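# Test four duct dampers, set working ones' sliders green

## Task

Four duct dampers stand on the table, and some have a blade that has slipped off its shaft and jammed; you cannot see which from outside. For each damper that turns freely, slide the cover of its status slider fully to the other end so it reads green. Any faulty damper must still read red. Every damper must remain upright behind its own slider. Anything that stays in place only because the robot is holding it does not count. At the end, release everything and pull the arms away.

## Robot and tools

Robot: two arms, left_arm and right_arm. These are names only and do not mean the left or right of any picture. Each arm has six revolute joints plus a parallel gripper.

Frame: the state line reports both grippers in one shared scene frame. The origin sits on the table surface midway between the arms. +z is up, +x reaches out over the table, and left_arm is on the +y side. Each gripper is given as end_effector_position (metres) and end_effector_quat_wxyz. That point lies between the finger pads, roughly 1 cm short of the fingertips. The fingers extend along the gripper's +z and close along its y. The printed position can drift from the real one, more so when the arm is stretched far out.

execute_actions takes "actions", a list holding zero or one item, and an optional boolean "pictures".
- Empty list: nothing is commanded; you just get the current state back.
- Motion item: {"rows": [...], "steps": n}, with n from 1 to 15 (15 if omitted). Each control step is 1/30 s. One row is used per step, and the final row repeats if rows run out.
- Wait item: {"steps": n} with no rows, n up to 300. It returns once n steps have passed since the previous result, and your own writing time counts toward those steps.
A refused call moves nothing.

Every row has exactly 14 numbers, covering both arms even if only one moves: left_arm's six joints then its opening, followed by right_arm's six joints then its opening. Joint values are absolute target angles in radians, in the same form as the Joint positions line, not offsets. Column order and stated ranges per arm: waist -2.880 to 2.880, shoulder 0.000 to 3.142, elbow 0.000 to 3.019, wrist pitch -1.693 to 1.571, wrist yaw -1.571 to 1.571, wrist roll -2.094 to 2.094. The true stops may sit up to 0.019 rad either side of these. A call is refused if a target exceeds a stated end by over 0.019 rad and lies beyond that joint's last reported angle. A target past a real stop is clipped to the stop, and the result then prints "joint sent to its limit", possibly about an earlier action. Missing that line does not prove a joint has room left.

Opening is an absolute value from -1 (closed) to +1 (fully open, pad gap 0.094 m). Away from the two extremes, the fingers are driven until grip_measured equals the number you send. To hold something, command below the current grip_measured: about 0.03 under for a firm grip, less for a gentler one. Each gripper's reading may be off by about 1 mm, a fixed error per gripper. Pad force tops out near 50 to 62 N, lower on some grippers and on parts under about 2 mm thick. At first contact the pads can spike much harder.

Speed limits: each step, a joint's target is kept within a fixed lead of its measured angle (waist 0.264, shoulder 0.32, elbow 0.276, wrist pitch 0.33, wrist yaw 0.186, wrist roll 0.522 rad). If the targets would move a gripper over 70 mm from where it is, all of that arm's targets are pulled back proportionally. Far goals therefore take several actions.

Between calls the simulation keeps running, and arms keep heading for the last row sent. They give up once every arm has nearly stopped (a slow or blocked motion counts as stopped) or when any step is HELD; after that only a new action pushes them further. Fingers already moving finish their motion.

Result lines: the state line with both grippers' poses; Joint positions and Joint velocities, one block per arm in column order (rad, rad/s) plus pad gap (m, m/s); grip_measured on the command scale; joint torques in column order without the gripper, each with its own offset, scale and noise, nonzero even in free air and affected by friction. "joint command not followed" means the clearance check altered or blocked some joint targets; the rest of the row still ran. HELD marks steps where your row, fully or partly, was not sent. MOTOR HOT appears from 85 °C; at 100 °C an OVER-TEMPERATURE FAULT drops that arm until it cools, so avoid holding loads for long, including while you think. Pictures from cam_head_left, cam_head_right, cam_left_wrist and cam_right_wrist (each 672x504) come in that order with every result unless "pictures": false.

zoom_image: "camera" (one of the four names) and "region" [x0, y0, x1, y1] in pixels of that camera's latest image, origin at top-left, no more than 504 by 504. It gives a closer, sharper view.

finished_scene: "scene", the integer number of the current scene. Replying without any tool call ends everything.

Practical order: inspect with cameras, probe each damper to see whether its blade turns freely (jammed ones will resist; torques may help), slide covers only for working dampers, keep each damper upright behind its slider, then open the grippers and withdraw both arms before finishing.

Avoid: knocking or pushing anything off the table, tipping dampers, dropping or slipping parts, slams and very hard pushes, and letting the arms collide or press on each other.

Each tool is called after "Emit:" in YAML: its name, and indented under it one key for each argument.

## Session

Emit:
execute_actions:
  actions: []

Scene clock: 0.00 s of 6600.00 s.
left_arm: end_effector_position=(-0.0582, +0.5016, +0.3736) grip_measured=+1.000 end_effector_quat_wxyz=(+0.508, -0.430, +0.640, +0.384) | right_arm: end_effector_position=(+0.4145, -0.8011, +0.2558) grip_measured=+1.000 end_effector_quat_wxyz=(-0.056, +0.142, +0.974, -0.169)
Joint positions: left_arm=[ 2.337  0.628  0.73  -0.686  1.223  0.612  0.094] | right_arm=[-1.016  1.994  2.105 -1.532  0.325 -0.614  0.094]
Joint velocities: left_arm=[ 0.005 -0.005  0.002 -0.002 -0.007  0.007  0.   ] | right_arm=[-0.015 -0.015  0.007 -0.002 -0.11   0.037  0.   ]
Joint torques (N m, as the arm reports them, + toward a larger angle): no reading

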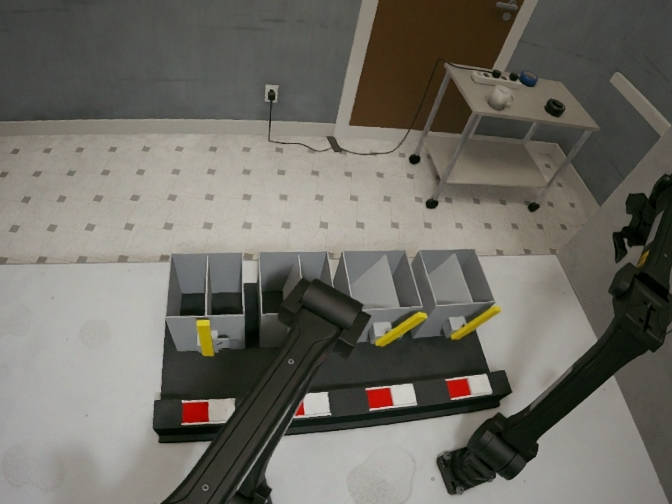

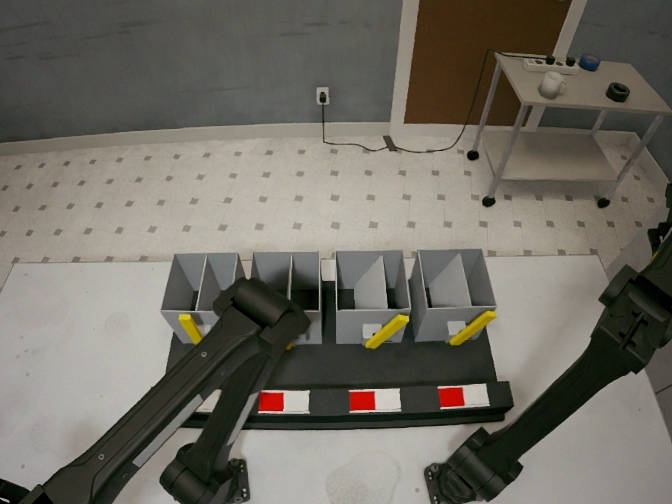

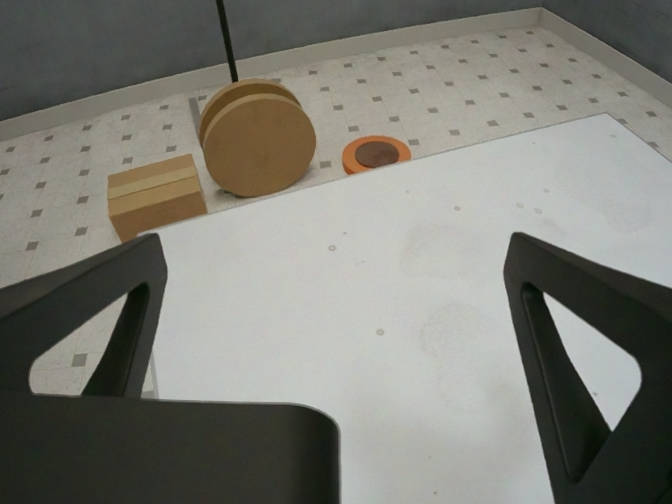

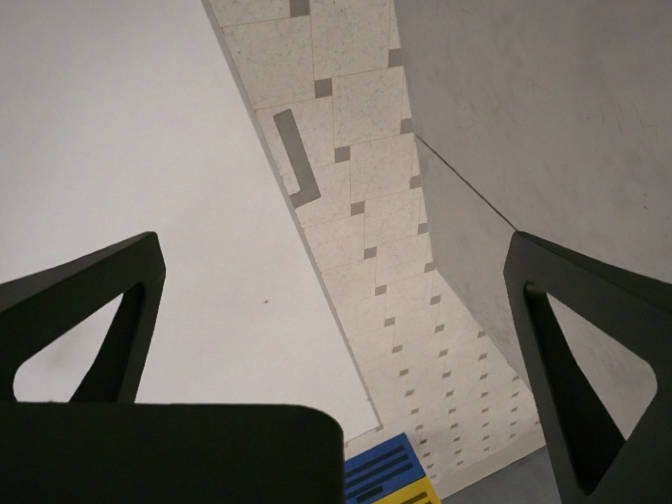

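Emit:
execute_actions:
  actions:
    - {"rows":[[2.3,0.8,0.9,-0.9,1.0,0.5,1,-1.0,1.8,1.9,-1.55,0.2,-0.4,1],[2.3,1.0,1.1,-1.1,0.8,0.4,1,-1.0,1.6,1.7,-1.57,0.1,-0.3,1],[2.2,1.0,1.2,-1.2,0.6,0.3,1,-1.0,1.45,1.55,-1.57,0,-0.2,1],[2.1,1.0,1.2,-1.3,0.4,0.2,1,-1.0,1.3,1.4,-1.6,0,-0.1,1],[2.0,1.0,1.2,-1.4,0.2,0.1,1,-1.0,1.3,1.4,-1.6,0,0,1],[1.9,1.0,1.2,-1.4,0,0,1,-0.9,1.3,1.4,-1.65,0,0,1],[1.75,1.0,1.2,-1.4,0,0,1,-0.8,1.3,1.4,-1.65,0,0,1],[1.6,1.0,1.2,-1.4,0,0,1,-0.7,1.3,1.4,-1.65,0,0,1],[1.45,1.0,1.2,-1.4,0,0,1,-0.55,1.3,1.4,-1.65,0,0,1],[1.3,1.0,1.2,-1.4,0,0,1,-0.4,1.3,1.4,-1.65,0,0,1],[1.2,1.0,1.2,-1.4,0,0,1,-0.3,1.3,1.4,-1.65,0,0,1],[1.1,1.0,1.2,-1.4,0,0,1,-0.2,1.3,1.4,-1.65,0,0,1],[1.0,1.0,1.2,-1.4,0,0,1,-0.1,1.3,1.4,-1.65,0,0,1],[1.0,1.0,1.2,-1.4,0,0,1,-0.05,1.3,1.4,-1.65,0,0.07,1]],"steps":15}

Emit:
execute_actions:
  actions:
    - {"steps":40}

Scene clock: 20.93 s of 6600.00 s.
left_arm: end_effector_position=(+0.0721, +0.5716, +0.3123) grip_measured=+1.000 end_effector_quat_wxyz=(+0.122, -0.649, +0.742, +0.114) | right_arm: end_effector_position=(+0.3828, -0.5017, +0.2943) grip_measured=+1.000 end_effector_quat_wxyz=(+0.008, +0.209, +0.978, -0.011)
Joint positions: left_arm=[ 1.324  1.036  1.177 -1.377  0.011  0.064  0.094] | right_arm=[-0.74   1.418  1.483 -1.612  0.013 -0.183  0.094]
Joint velocities: left_arm=[-2.457 -0.239 -0.022 -0.012 -0.095 -0.3    0.   ] | right_arm=[ 1.48  -0.982 -0.51  -0.12  -0.051  0.725  0.   ]
Joint torques (N m, as the arm reports them, + toward a larger angle): left_arm=[ 3.71 -7.4  12.19  0.43 -0.05 -0.09] | right_arm=[  0.58 -11.58   8.27   0.31  -0.17   0.29]
Steps of this call (steps 1 to 90: nothing new was sent; then 17.43 s passed at rest; steps 91 to 105: all 15 steps of this action). Readings (joint positions):
91: left_arm=[2.332 0.640 0.748 -0.735 1.131 0.598] | right_arm=[-1.016 1.976 2.072 -1.523 0.270 -0.582]
92: left_arm=[2.323 0.682 0.796 -0.833 1.038 0.568] | right_arm=[-1.017 1.941 2.009 -1.523 0.219 -0.555]
94: left_arm=[2.264 0.837 0.957 -1.057 0.830 0.463] | right_arm=[-1.014 1.864 1.886 -1.535 0.118 -0.484]
98: left_arm=[1.949 1.060 1.181 -1.316 0.416 0.210] | right_arm=[-0.986 1.693 1.688 -1.576 0.045 -0.347]
105: the state above

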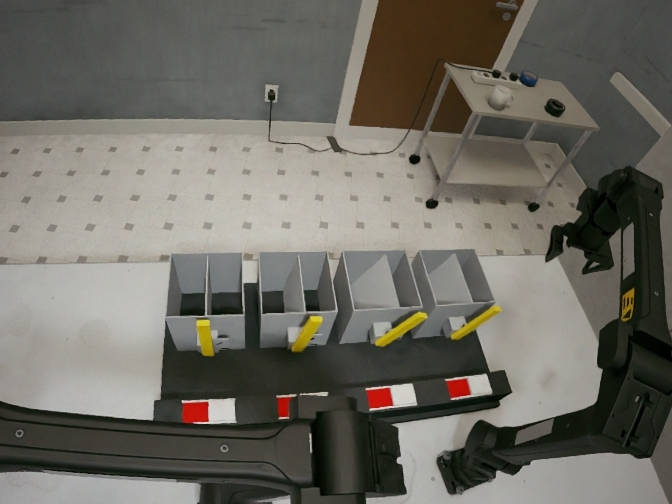

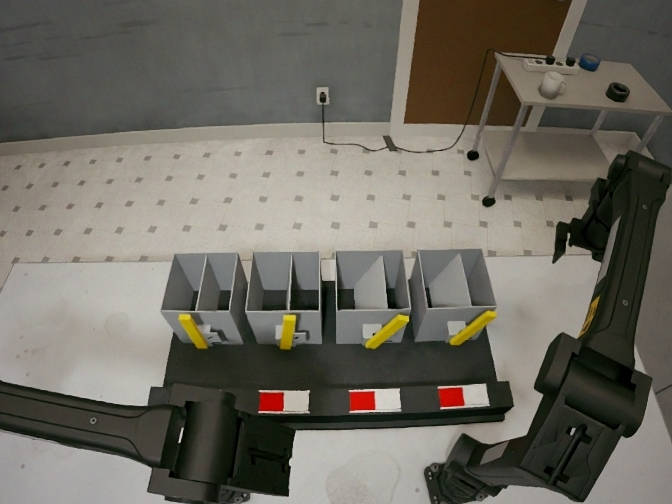

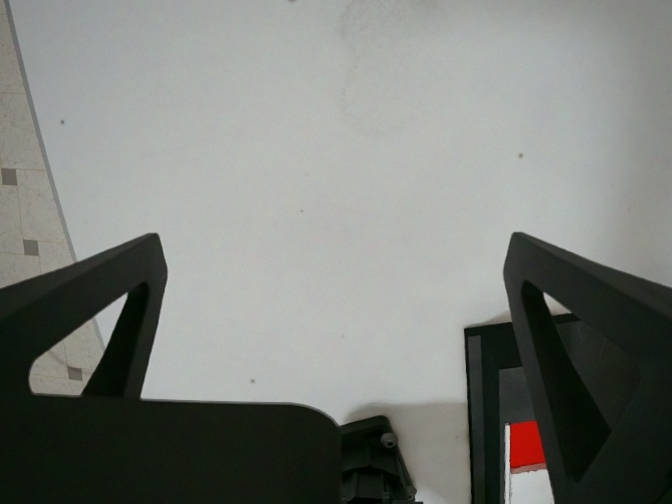

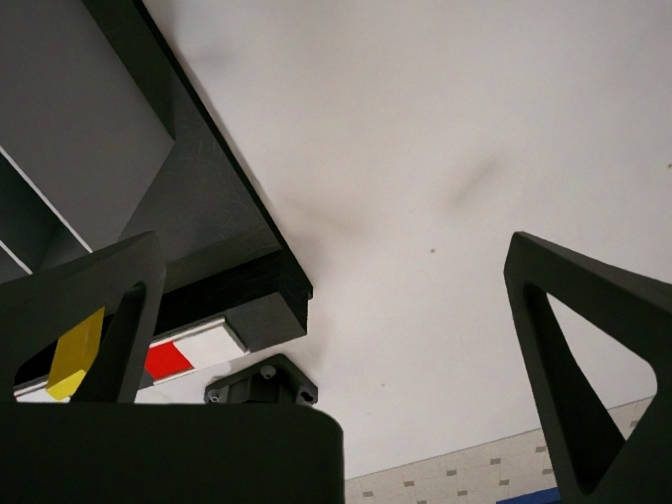

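Scene clock: 22.27 s of 6600.00 s.
left_arm: end_effector_position=(+0.1758, +0.5374, +0.3221) grip_measured=+1.000 end_effector_quat_wxyz=(+0.147, -0.542, +0.821, +0.098) | right_arm: end_effector_position=(+0.4127, -0.2313, +0.3078) grip_measured=+1.000 end_effector_quat_wxyz=(+0.018, -0.013, +1.000, +0.002)
Joint positions: left_arm=[ 0.999  1.003  1.177 -1.39   0.002  0.012  0.094] | right_arm=[-0.054  1.298  1.403 -1.64  -0.001  0.056  0.094]
Joint velocities: left_arm=[ 0.015 -0.015  0.002 -0.017  0.007 -0.007  0.   ] | right_arm=[-0.005 -0.024 -0.007 -0.012 -0.007  0.051  0.   ]
Joint torques (N m, as the arm reports them, + toward a larger angle): left_arm=[ 0.6  -5.38 12.43  0.68 -0.11 -0.08] | right_arm=[ 0.85 -9.92  8.55  0.26  0.12  0.28]
Steps of this call (steps 1 to 40: the robot went on to your last target). Readings (joint positions):
1: left_arm=[1.239 1.029 1.177 -1.378 0.008 0.056] | right_arm=[-0.686 1.387 1.467 -1.617 0.011 -0.156]
2: left_arm=[1.154 1.023 1.177 -1.379 0.005 0.048] | right_arm=[-0.628 1.359 1.455 -1.621 0.009 -0.131]
4: left_arm=[1.013 1.014 1.177 -1.382 0.006 0.037] | right_arm=[-0.500 1.319 1.439 -1.626 0.007 -0.086]
8: left_arm=[0.962 1.004 1.177 -1.389 0.006 0.025] | right_arm=[-0.222 1.294 1.428 -1.630 0.003 -0.024]
40: the state above

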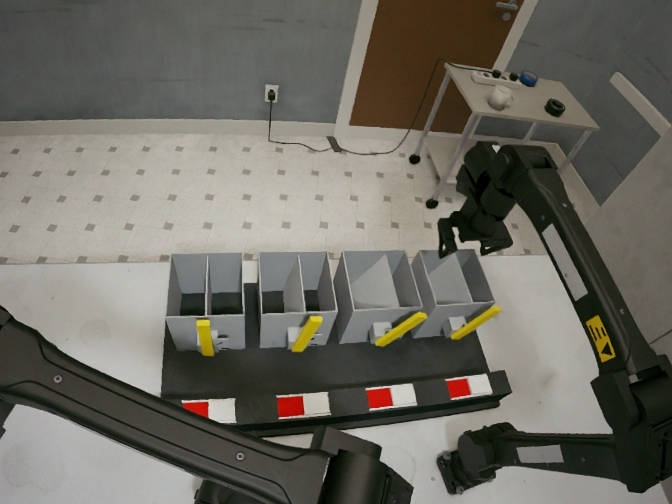

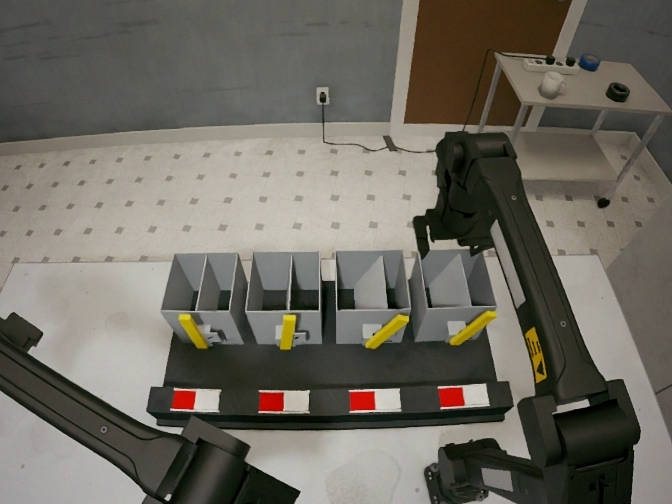

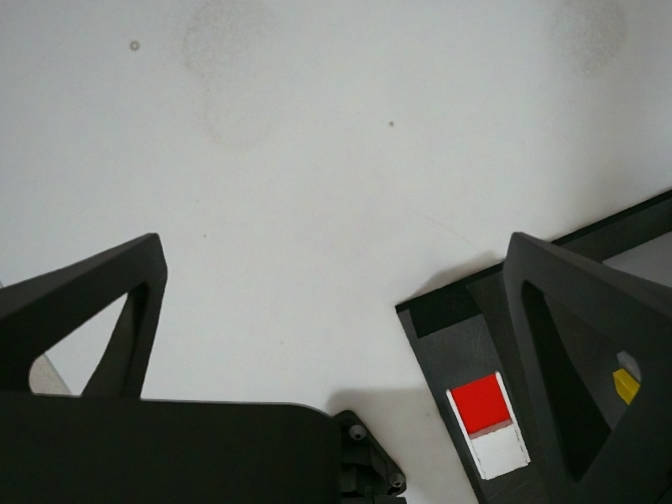

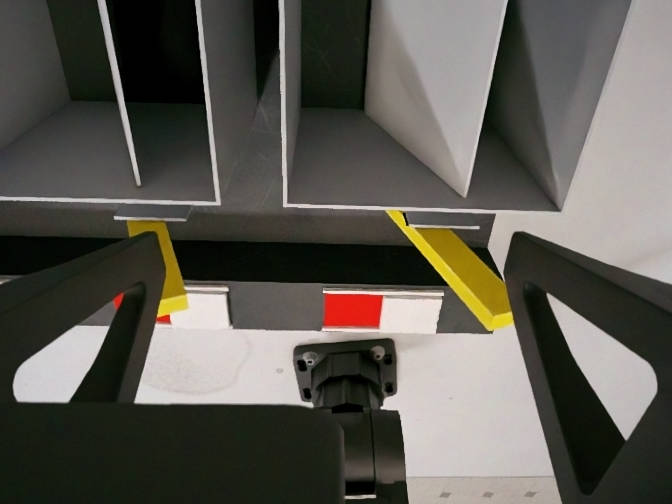

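Emit:
execute_actions:
  actions:
    - {"rows":[[1.0,1.0,1.2,-1.4,0,0,1,-0.27,1.22,1.2,-1.55,0,-0.16,1]],"steps":15}

Scene clock: 37.83 s of 6600.00 s.
left_arm: end_effector_position=(+0.1758, +0.5374, +0.3221) grip_measured=+1.000 end_effector_quat_wxyz=(+0.147, -0.542, +0.821, +0.098) | right_arm: end_effector_position=(+0.3699, -0.3077, +0.2495) grip_measured=+1.000 end_effector_quat_wxyz=(-0.015, -0.001, +1.000, +0.001)
Joint positions: left_arm=[ 0.999  1.003  1.177 -1.39   0.002  0.012  0.094] | right_arm=[-0.272  1.228  1.189 -1.562  0.002 -0.137  0.094]
Joint velocities: left_arm=[-0.005 -0.015 -0.007 -0.007 -0.037  0.095  0.   ] | right_arm=[ 0.034 -0.015 -0.007 -0.012 -0.037 -0.095  0.   ]
Joint torques (N m, as the arm reports them, + toward a larger angle): left_arm=[ 1.6  -5.56 12.61  0.73 -0.15 -0.12] | right_arm=[ 0.16 -9.02  9.59  0.98 -0.03  0.03]
Steps of this call (steps 1 to 15: the robot went on to your last target; steps 16 to 90: nothing new was sent; then 12.07 s passed at rest; steps 91 to 105: all 15 steps of this action). Readings (joint positions):
91: left_arm=[0.999 1.003 1.177 -1.390 0.002 0.012] | right_arm=[-0.066 1.291 1.384 -1.623 -0.006 0.032]
92: left_arm=[0.999 1.003 1.177 -1.390 0.002 0.012] | right_arm=[-0.093 1.274 1.346 -1.598 -0.007 0.005]
94: left_arm=[0.999 1.003 1.177 -1.390 0.002 0.012] | right_arm=[-0.183 1.243 1.259 -1.574 -0.005 -0.046]
98: left_arm=[0.999 1.003 1.177 -1.390 0.002 0.012] | right_arm=[-0.302 1.230 1.189 -1.570 0.003 -0.102]
105: the state above

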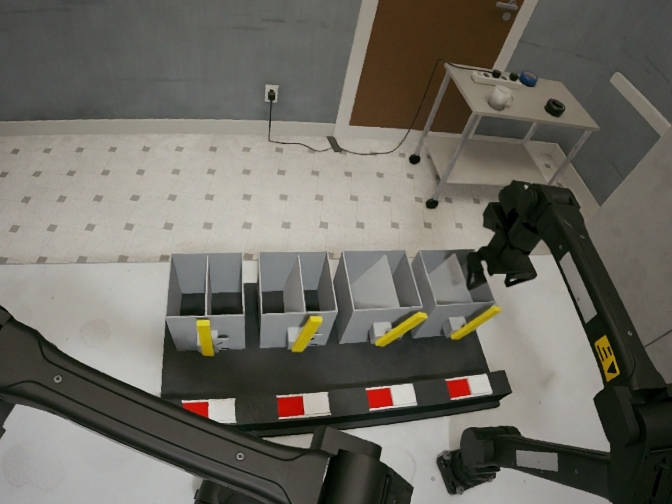

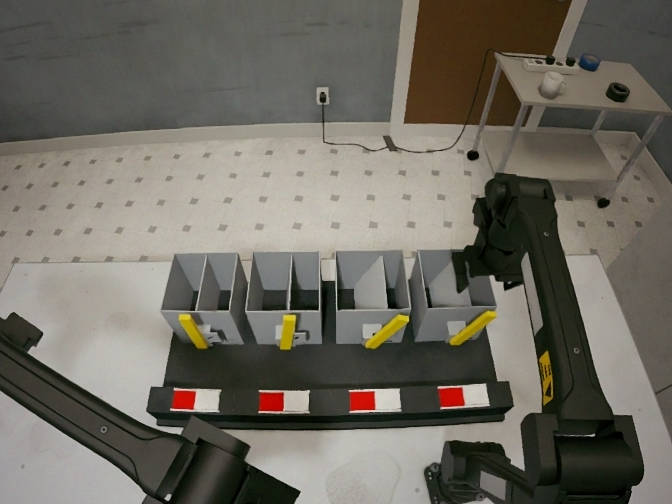

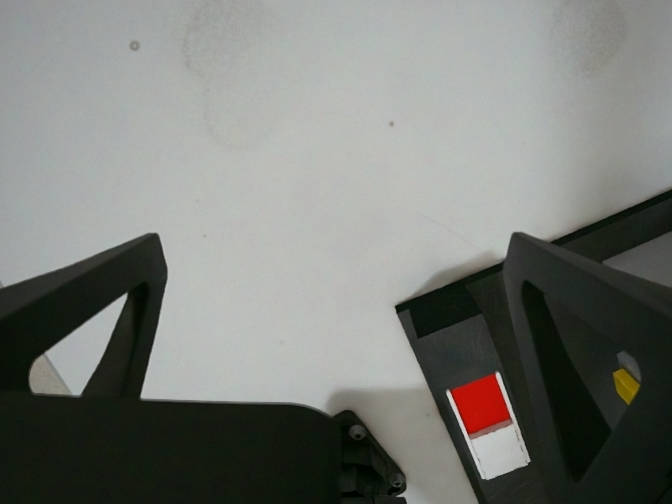

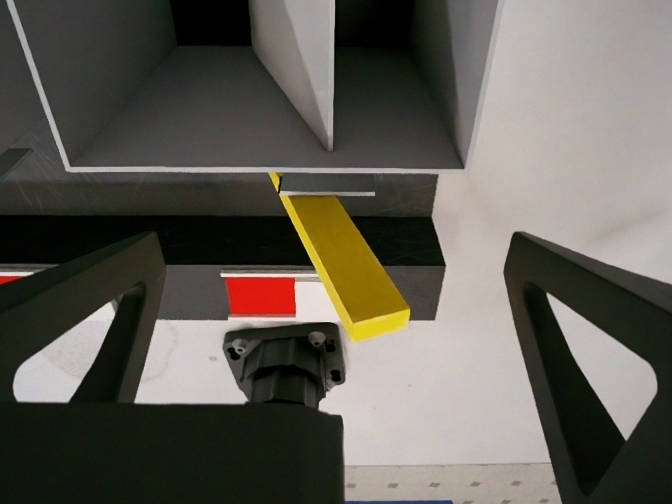

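Emit:
execute_actions:
  actions:
    - {"rows":[[1.0,1.0,1.2,-1.4,0,0,1,-0.36,1.24,1.2,-1.53,0,-0.26,1],[1.0,1.0,1.2,-1.4,0,0,1,-0.36,1.24,1.2,-1.53,0,-0.26,1],[1.0,1.0,1.2,-1.4,0,0,1,-0.36,1.24,1.2,-1.53,0,-0.26,1],[1.0,1.0,1.2,-1.4,0,0,1,-0.36,1.24,1.2,-1.53,0,-0.26,1],[1.0,1.0,1.2,-1.4,0,0,1,-0.36,1.24,1.2,-1.53,0,-0.26,1],[1.0,1.0,1.2,-1.4,0,0,1,-0.36,1.25,1.15,-1.47,0,-0.26,1],[1.0,1.0,1.2,-1.4,0,0,1,-0.36,1.26,1.1,-1.41,0,-0.26,1],[1.0,1.0,1.2,-1.4,0,0,1,-0.36,1.27,1.05,-1.35,0,-0.26,1],[1.0,1.0,1.2,-1.4,0,0,1,-0.36,1.285,1.0,-1.29,0,-0.26,1]],"steps":15}

Scene clock: 52.00 s of 6600.00 s.
left_arm: end_effector_position=(+0.1758, +0.5374, +0.3221) grip_measured=+1.000 end_effector_quat_wxyz=(+0.147, -0.542, +0.821, +0.098) | right_arm: end_effector_position=(+0.3759, -0.3402, +0.1571) grip_measured=+1.000 end_effector_quat_wxyz=(-0.010, -0.003, +1.000, +0.005)
Joint positions: left_arm=[ 0.999  1.003  1.177 -1.39   0.002  0.012  0.094] | right_arm=[-0.367  1.296  1.002 -1.298 -0.005 -0.236  0.094]
Joint velocities: left_arm=[-0.005 -0.024 -0.002 -0.012 -0.081 -0.081  0.   ] | right_arm=[-0.015  0.151  0.002  0.095  0.022  0.022  0.   ]
Joint torques (N m, as the arm reports them, + toward a larger angle): left_arm=[ 1.07 -5.89 12.61  0.79 -0.16 -0.06] | right_arm=[  1.39 -11.1    8.27   0.45   0.25  -0.1 ]
Steps of this call (steps 1 to 15: the robot went on to your last target; steps 16 to 90: nothing new was sent; then 10.67 s passed at rest; steps 91 to 105: all 15 steps of this action). Readings (joint positions):
91: left_arm=[0.999 1.003 1.177 -1.390 0.002 0.012] | right_arm=[-0.279 1.228 1.189 -1.558 -0.001 -0.163]
92: left_arm=[0.999 1.003 1.177 -1.390 0.002 0.012] | right_arm=[-0.294 1.228 1.189 -1.552 -0.002 -0.180]
94: left_arm=[0.999 1.003 1.177 -1.390 0.002 0.012] | right_arm=[-0.336 1.229 1.189 -1.544 -0.002 -0.204]
98: left_arm=[0.999 1.003 1.177 -1.390 0.002 0.012] | right_arm=[-0.369 1.229 1.146 -1.452 -0.000 -0.228]
105: the state above

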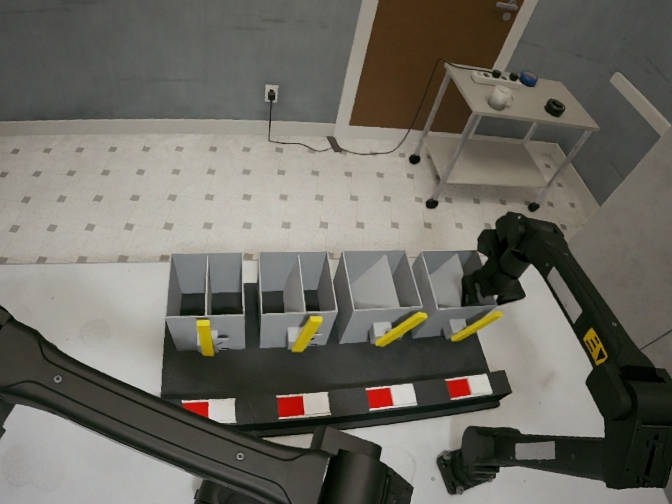

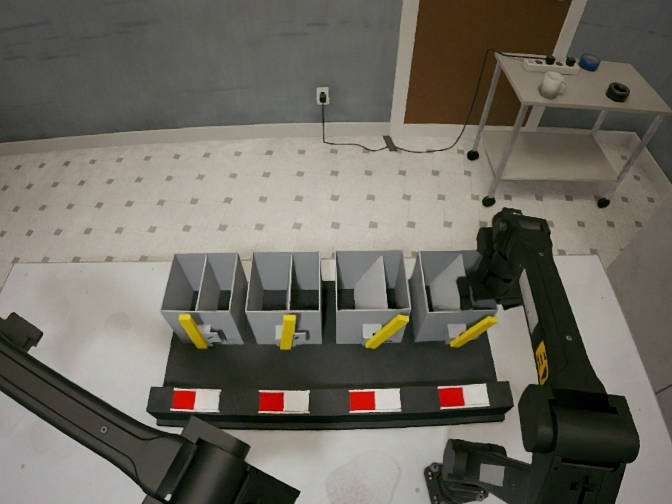

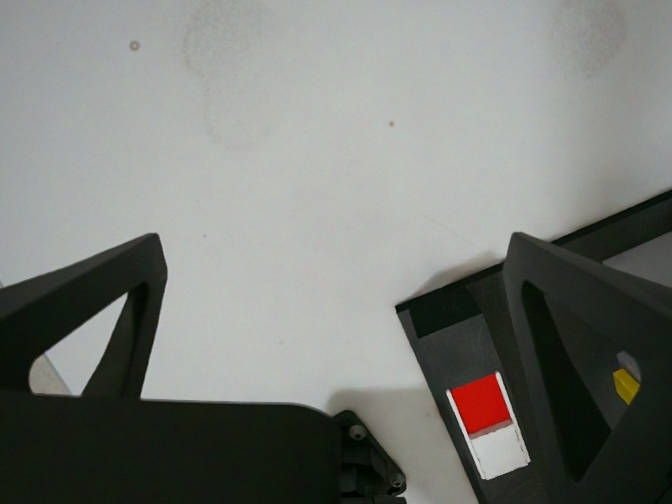

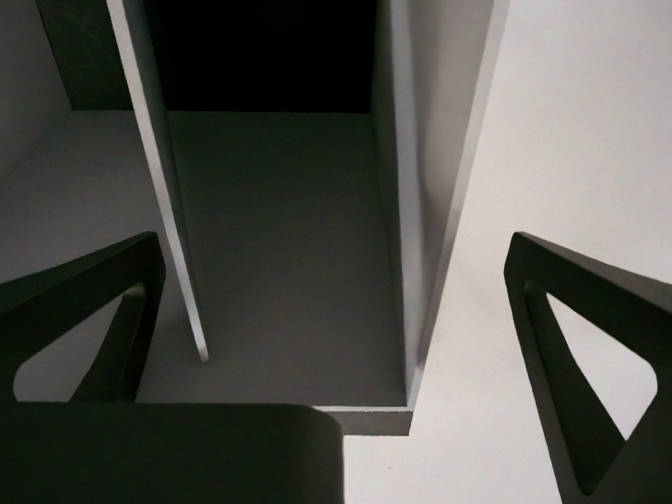

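Straddling. Close to ~3 cm gap.

Emit:
execute_actions:
  actions:
    - {"rows":[[1.0,1.0,1.2,-1.4,0,0,1,-0.36,1.285,1.0,-1.29,0,-0.26,0.5],[1.0,1.0,1.2,-1.4,0,0,1,-0.36,1.285,1.0,-1.29,0,-0.26,0.5],[1.0,1.0,1.2,-1.4,0,0,1,-0.36,1.285,1.0,-1.29,0,-0.26,0.5],[1.0,1.0,1.2,-1.4,0,0,1,-0.36,1.285,1.0,-1.29,0,-0.26,0.2],[1.0,1.0,1.2,-1.4,0,0,1,-0.36,1.285,1.0,-1.29,0,-0.26,0.2],[1.0,1.0,1.2,-1.4,0,0,1,-0.36,1.285,1.0,-1.29,0,-0.26,0.0],[1.0,1.0,1.2,-1.4,0,0,1,-0.36,1.285,1.0,-1.29,0,-0.26,0.0],[1.0,1.0,1.2,-1.4,0,0,1,-0.36,1.285,1.0,-1.29,0,-0.26,-0.2],[1.0,1.0,1.2,-1.4,0,0,1,-0.36,1.285,1.0,-1.29,0,-0.26,-0.2],[1.0,1.0,1.2,-1.4,0,0,1,-0.36,1.285,1.0,-1.29,0,-0.26,-0.4]],"steps":15}

Scene clock: 64.00 s of 6600.00 s.
left_arm: end_effector_position=(+0.1758, +0.5374, +0.3221) grip_measured=+1.000 end_effector_quat_wxyz=(+0.147, -0.542, +0.821, +0.098) | right_arm: end_effector_position=(+0.3804, -0.3351, +0.1574) grip_measured=+0.249 end_effector_quat_wxyz=(-0.002, -0.008, +1.000, +0.008)
Joint positions: left_arm=[ 0.999  1.003  1.177 -1.39   0.002  0.012  0.094] | right_arm=[-0.355  1.295  1.002 -1.285 -0.016 -0.235  0.059]
Joint velocities: left_arm=[-0.015 -0.015 -0.022 -0.002 -0.037  0.007  0.   ] | right_arm=[-0.015 -0.005 -0.002 -0.002 -0.066  0.051 -0.   ]
Joint torques (N m, as the arm reports them, + toward a larger angle): left_arm=[ 0.71 -5.15 12.65  0.68 -0.14 -0.08] | right_arm=[  0.19 -10.19   8.2    0.36   0.76  -0.11]
Steps of this call (steps 1 to 30: the robot went on to your last target; steps 31 to 90: nothing new was sent; then 8.50 s passed at rest; steps 91 to 105: all 15 steps of this action). Readings (joint positions):
91: left_arm=[0.999 1.003 1.177 -1.390 0.002 0.012] | right_arm=[-0.365 1.296 1.002 -1.285 -0.005 -0.236]
92: left_arm=[0.999 1.003 1.177 -1.390 0.002 0.012] | right_arm=[-0.364 1.296 1.002 -1.285 -0.016 -0.236]
94: left_arm=[0.999 1.003 1.177 -1.390 0.002 0.012] | right_arm=[-0.357 1.295 1.002 -1.285 -0.021 -0.236]
98: left_arm=[0.999 1.003 1.177 -1.390 0.002 0.012] | right_arm=[-0.355 1.295 1.002 -1.285 -0.016 -0.235]
105: the state above

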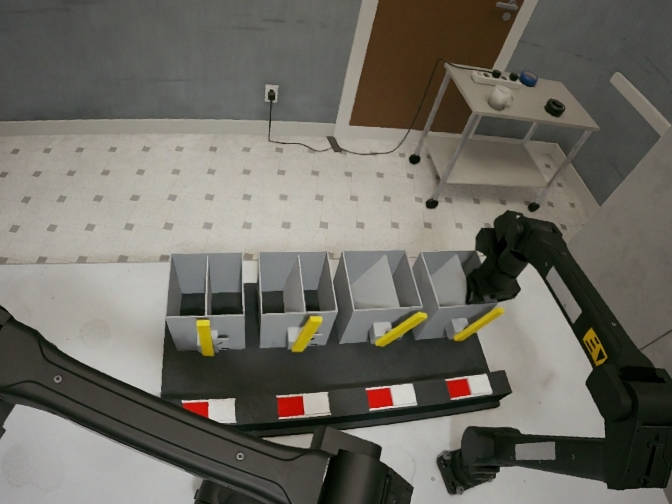

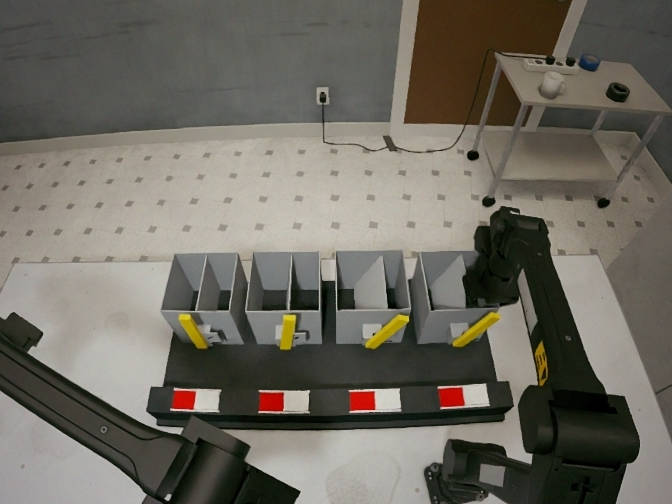

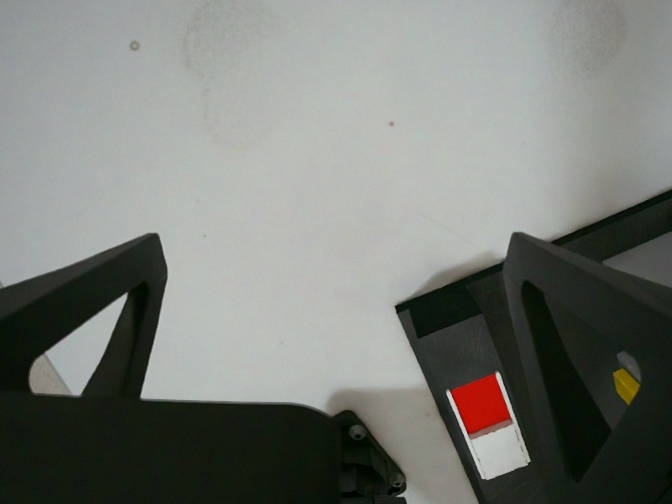

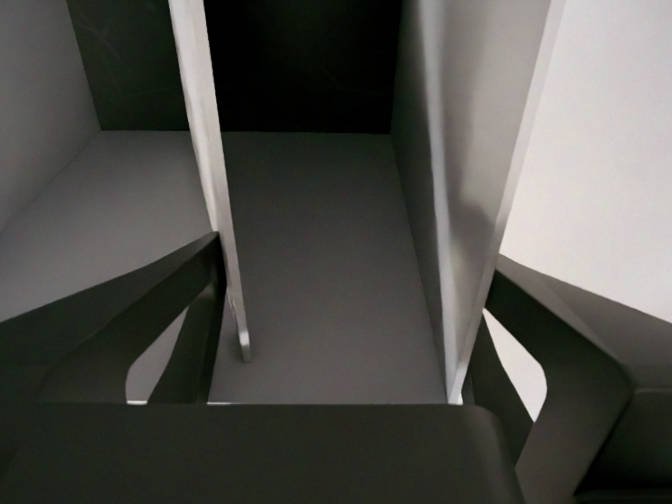

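Emit:
execute_actions:
  actions:
    - {"rows":[[1.0,1.0,1.2,-1.4,0,0,1,-0.36,1.285,1.0,-1.29,0,-0.26,1],[1.0,1.0,1.2,-1.4,0,0,1,-0.36,1.285,1.0,-1.29,0,-0.26,1],[1.0,1.0,1.2,-1.4,0,0,1,-0.36,1.285,1.0,-1.29,0,-0.26,1],[1.0,1.0,1.2,-1.4,0,0,1,-0.36,1.285,1.0,-1.29,0,-0.26,1],[1.0,1.0,1.2,-1.4,0,0,1,-0.36,1.27,1.07,-1.37,0,-0.26,1],[1.0,1.0,1.2,-1.4,0,0,1,-0.36,1.25,1.14,-1.46,0,-0.26,1],[1.0,1.0,1.2,-1.4,0,0,1,-0.36,1.22,1.21,-1.55,0,-0.26,1],[1.0,1.0,1.2,-1.4,0,0,1,-0.36,1.2,1.21,-1.57,0,-0.26,1],[1.0,1.0,1.2,-1.4,0,0,1,-0.3,1.2,1.21,-1.57,0,-0.2,0],[1.0,1.0,1.2,-1.4,0,0,1,-0.2,1.2,1.21,-1.57,0,-0.1,-1],[1.0,1.0,1.2,-1.4,0,0,1,-0.1,1.2,1.21,-1.57,0,0,-1],[1.0,1.0,1.2,-1.4,0,0,1,0,1.2,1.21,-1.57,0,0.1,-1],[1.0,1.0,1.2,-1.4,0,0,1,0.075,1.2,1.21,-1.57,0,0.19,-1]],"steps":15}

Emit:
execute_actions:
  actions:
    - {"steps":20}

Scene clock: 80.10 s of 6600.00 s.
left_arm: end_effector_position=(+0.1758, +0.5374, +0.3221) grip_measured=+1.000 end_effector_quat_wxyz=(+0.147, -0.542, +0.821, +0.098) | right_arm: end_effector_position=(+0.3661, -0.2400, +0.2462) grip_measured=-0.892 end_effector_quat_wxyz=(-0.006, -0.046, +0.999, -0.002)
Joint positions: left_arm=[ 0.999  1.003  1.177 -1.39   0.002  0.012  0.094] | right_arm=[-0.066  1.2    1.158 -1.54   0.004 -0.021  0.005]
Joint velocities: left_arm=[-0.005 -0.024 -0.007 -0.022 -0.037 -0.022  0.   ] | right_arm=[ 2.115 -0.132  0.164 -0.168 -0.022  1.15  -0.183]
Joint torques (N m, as the arm reports them, + toward a larger angle): left_arm=[ 1.15 -5.36 12.55  0.95 -0.14 -0.07] | right_arm=[ 1.32 -7.4  11.66 -0.03 -0.12  0.24]
Steps of this call (steps 1 to 15: the robot went on to your last target; steps 16 to 90: nothing new was sent; then 12.60 s passed at rest; steps 91 to 105: all 15 steps of this action). Readings (joint positions):
91: left_arm=[0.999 1.003 1.177 -1.390 0.002 0.012] | right_arm=[-0.355 1.295 1.002 -1.285 -0.013 -0.235]
92: left_arm=[0.999 1.003 1.177 -1.390 0.002 0.012] | right_arm=[-0.355 1.295 1.002 -1.284 -0.006 -0.235]
94: left_arm=[0.999 1.003 1.177 -1.390 0.002 0.012] | right_arm=[-0.357 1.293 1.002 -1.283 -0.002 -0.235]
98: left_arm=[0.999 1.003 1.177 -1.390 0.002 0.012] | right_arm=[-0.358 1.286 1.064 -1.424 -0.002 -0.236]
105: the state above

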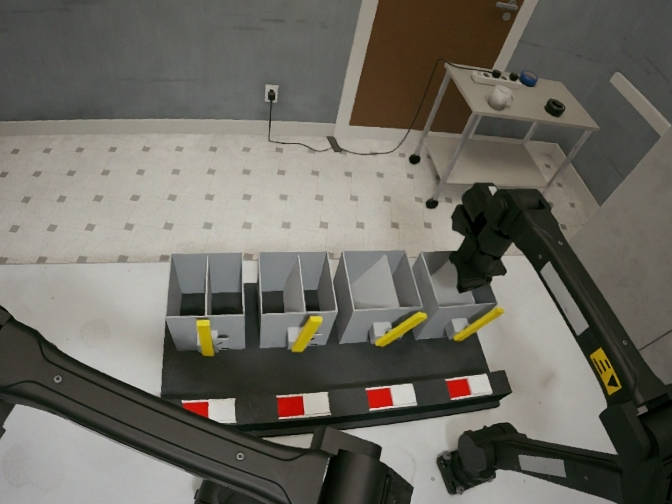

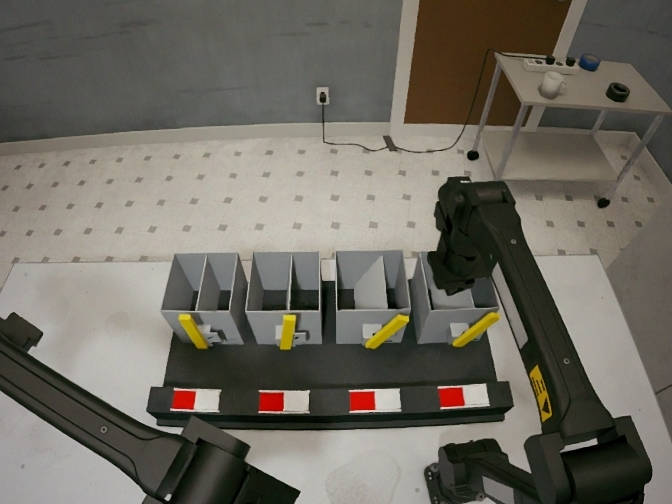

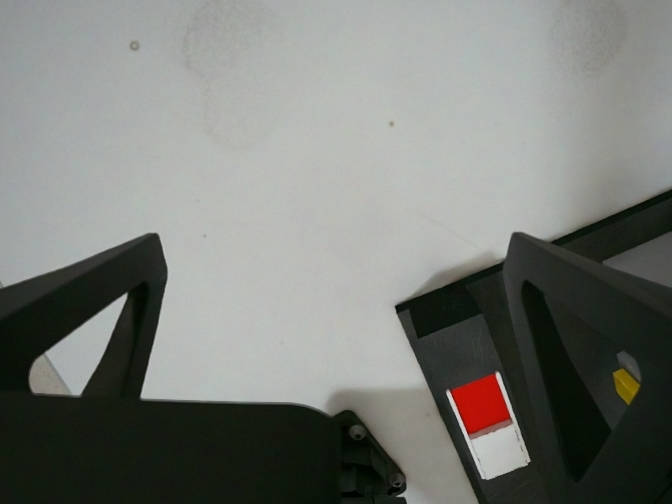

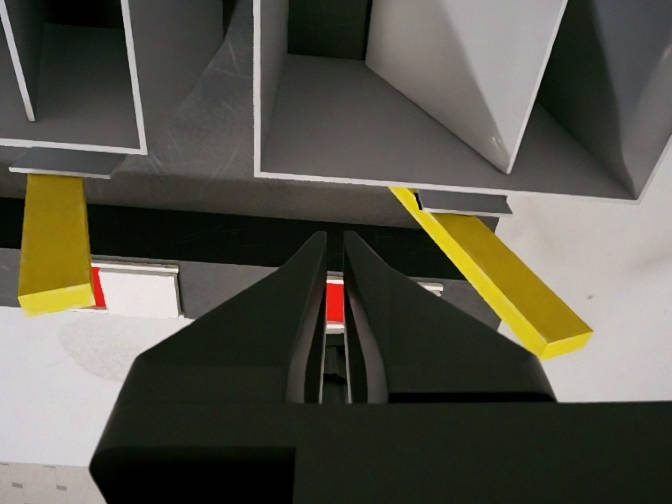

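Scene clock: 80.77 s of 6600.00 s.
left_arm: end_effector_position=(+0.1758, +0.5374, +0.3221) grip_measured=+1.000 end_effector_quat_wxyz=(+0.147, -0.542, +0.821, +0.098) | right_arm: end_effector_position=(+0.3571, -0.1943, +0.2510) grip_measured=-0.983 end_effector_quat_wxyz=(-0.009, -0.018, +1.000, -0.001)
Joint positions: left_arm=[ 0.999  1.003  1.177 -1.39   0.002  0.012  0.094] | right_arm=[ 0.074  1.197  1.168 -1.56  -0.001  0.174  0.001]
Joint velocities: left_arm=[-0.015 -0.005 -0.002 -0.007  0.007 -0.007  0.   ] | right_arm=[-0.005 -0.005 -0.002 -0.007  0.037  0.022 -0.001]
Joint torques (N m, as the arm reports them, + toward a larger angle): left_arm=[ 0.54 -5.46 12.57  0.62 -0.14 -0.03] | right_arm=[ 0.63 -6.97 11.76  0.16  0.14  0.27]
Steps of this call (steps 1 to 20: the robot went on to your last target). Readings (joint positions):
1: left_arm=[0.999 1.003 1.177 -1.390 0.002 0.012] | right_arm=[0.003 1.197 1.163 -1.546 0.001 0.017]
2: left_arm=[0.999 1.003 1.177 -1.390 0.002 0.012] | right_arm=[0.059 1.197 1.166 -1.550 -0.003 0.048]
4: left_arm=[0.999 1.003 1.177 -1.390 0.002 0.012] | right_arm=[0.116 1.197 1.168 -1.554 -0.005 0.092]
8: left_arm=[0.999 1.003 1.177 -1.390 0.002 0.012] | right_arm=[0.094 1.197 1.168 -1.559 -0.003 0.141]
20: the state above

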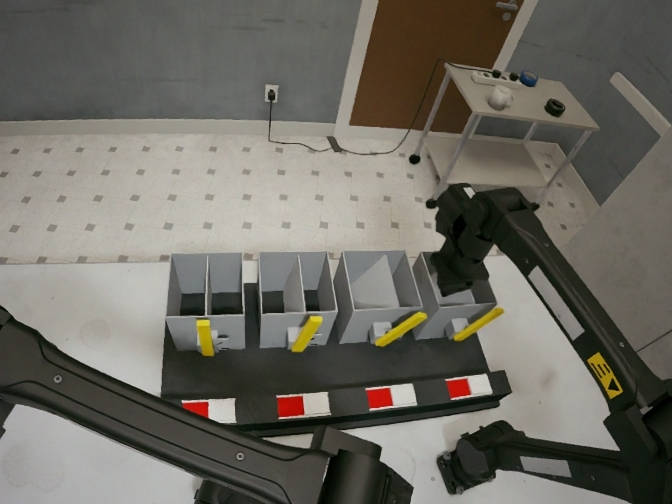

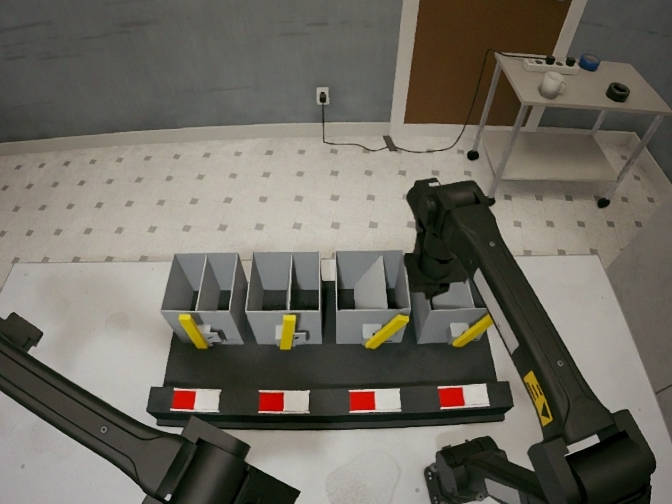

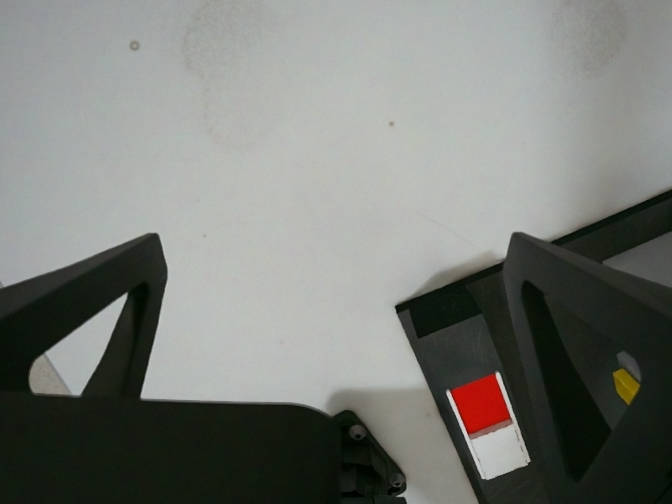

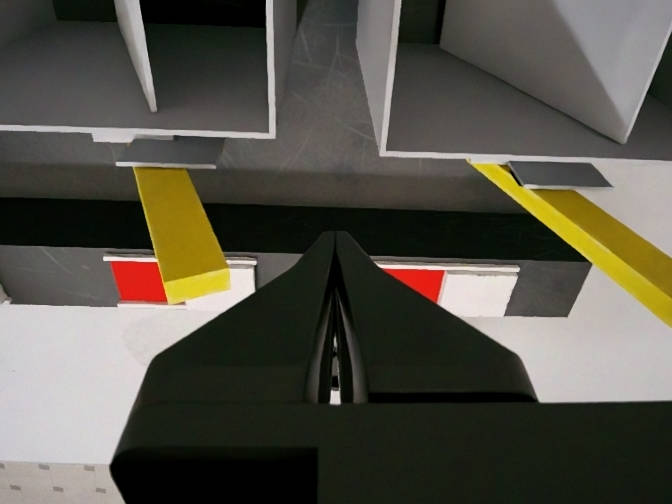

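Emit:
execute_actions:
  actions:
    - {"rows":[[1.0,1.0,1.2,-1.4,0,0,1,0.2,1.22,1.2,-1.55,0,0.31,0.66]],"steps":15}

Scene clock: 90.20 s of 6600.00 s.
left_arm: end_effector_position=(+0.1758, +0.5374, +0.3221) grip_measured=+1.000 end_effector_quat_wxyz=(+0.147, -0.542, +0.821, +0.098) | right_arm: end_effector_position=(+0.3475, -0.1529, +0.2459) grip_measured=+0.658 end_effector_quat_wxyz=(-0.017, -0.025, +1.000, -0.005)
Joint positions: left_arm=[ 0.999  1.003  1.177 -1.39   0.002  0.012  0.094] | right_arm=[ 0.205  1.213  1.168 -1.56  -0.001  0.291  0.078]
Joint velocities: left_arm=[ 0.005  0.005  0.002 -0.007  0.051 -0.037  0.   ] | right_arm=[-0.005 -0.005  0.007 -0.007  0.066  0.022  0.001]
Joint torques (N m, as the arm reports them, + toward a larger angle): left_arm=[ 0.62 -5.42 12.56  0.62 -0.11 -0.04] | right_arm=[ 0.53 -7.92 10.9   0.82  0.14  0.29]
Steps of this call (steps 1 to 15: the robot went on to your last target; steps 16 to 90: nothing new was sent; then 5.93 s passed at rest; steps 91 to 105: all 15 steps of this action). Readings (joint positions):
91: left_arm=[0.999 1.003 1.177 -1.390 0.002 0.012] | right_arm=[0.085 1.197 1.168 -1.560 0.003 0.197]
92: left_arm=[0.999 1.003 1.177 -1.390 0.002 0.012] | right_arm=[0.108 1.199 1.168 -1.560 0.004 0.218]
94: left_arm=[0.999 1.003 1.177 -1.390 0.002 0.012] | right_arm=[0.169 1.204 1.168 -1.560 0.002 0.246]
98: left_arm=[0.999 1.003 1.177 -1.390 0.002 0.012] | right_arm=[0.216 1.213 1.168 -1.560 -0.001 0.274]
105: the state above

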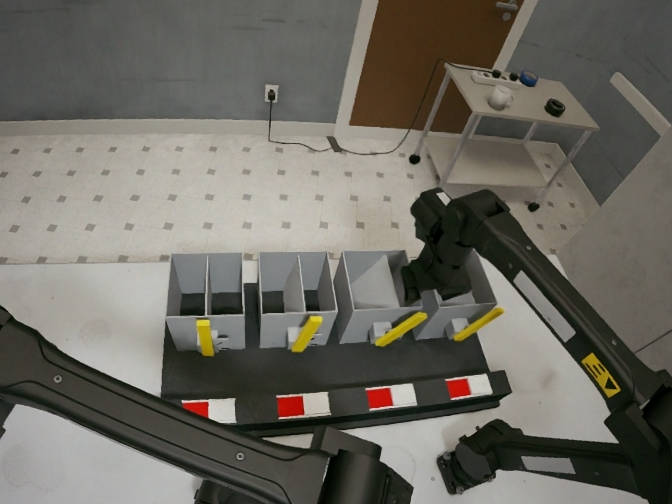

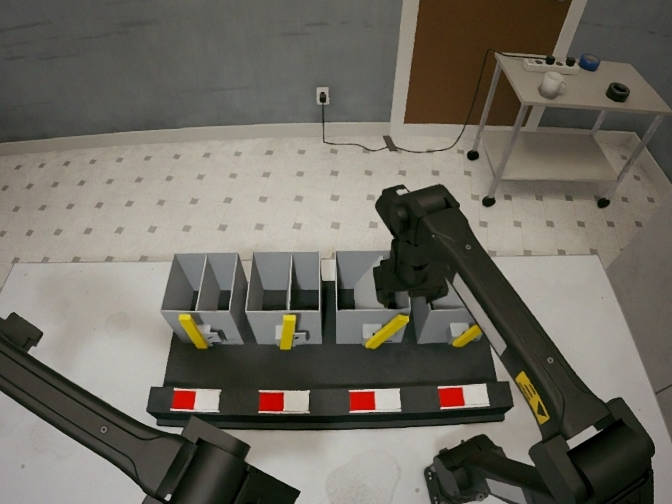

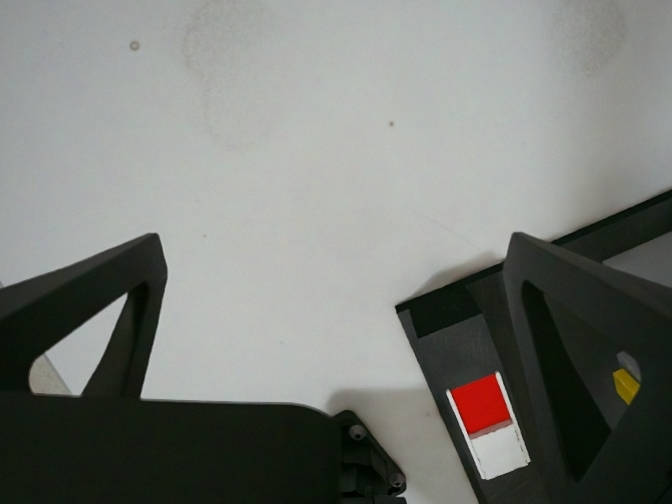

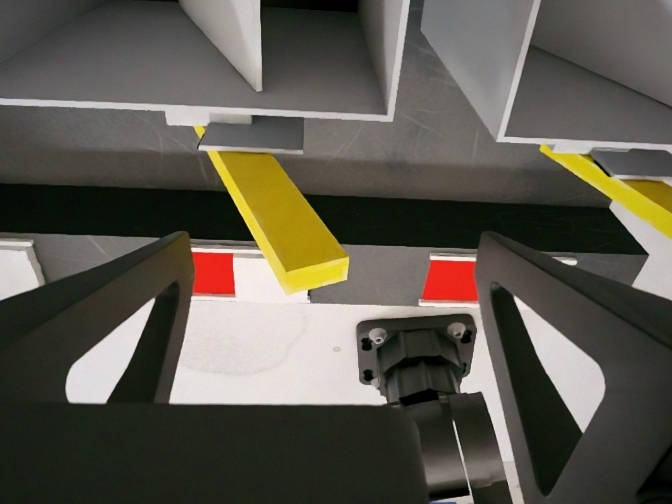

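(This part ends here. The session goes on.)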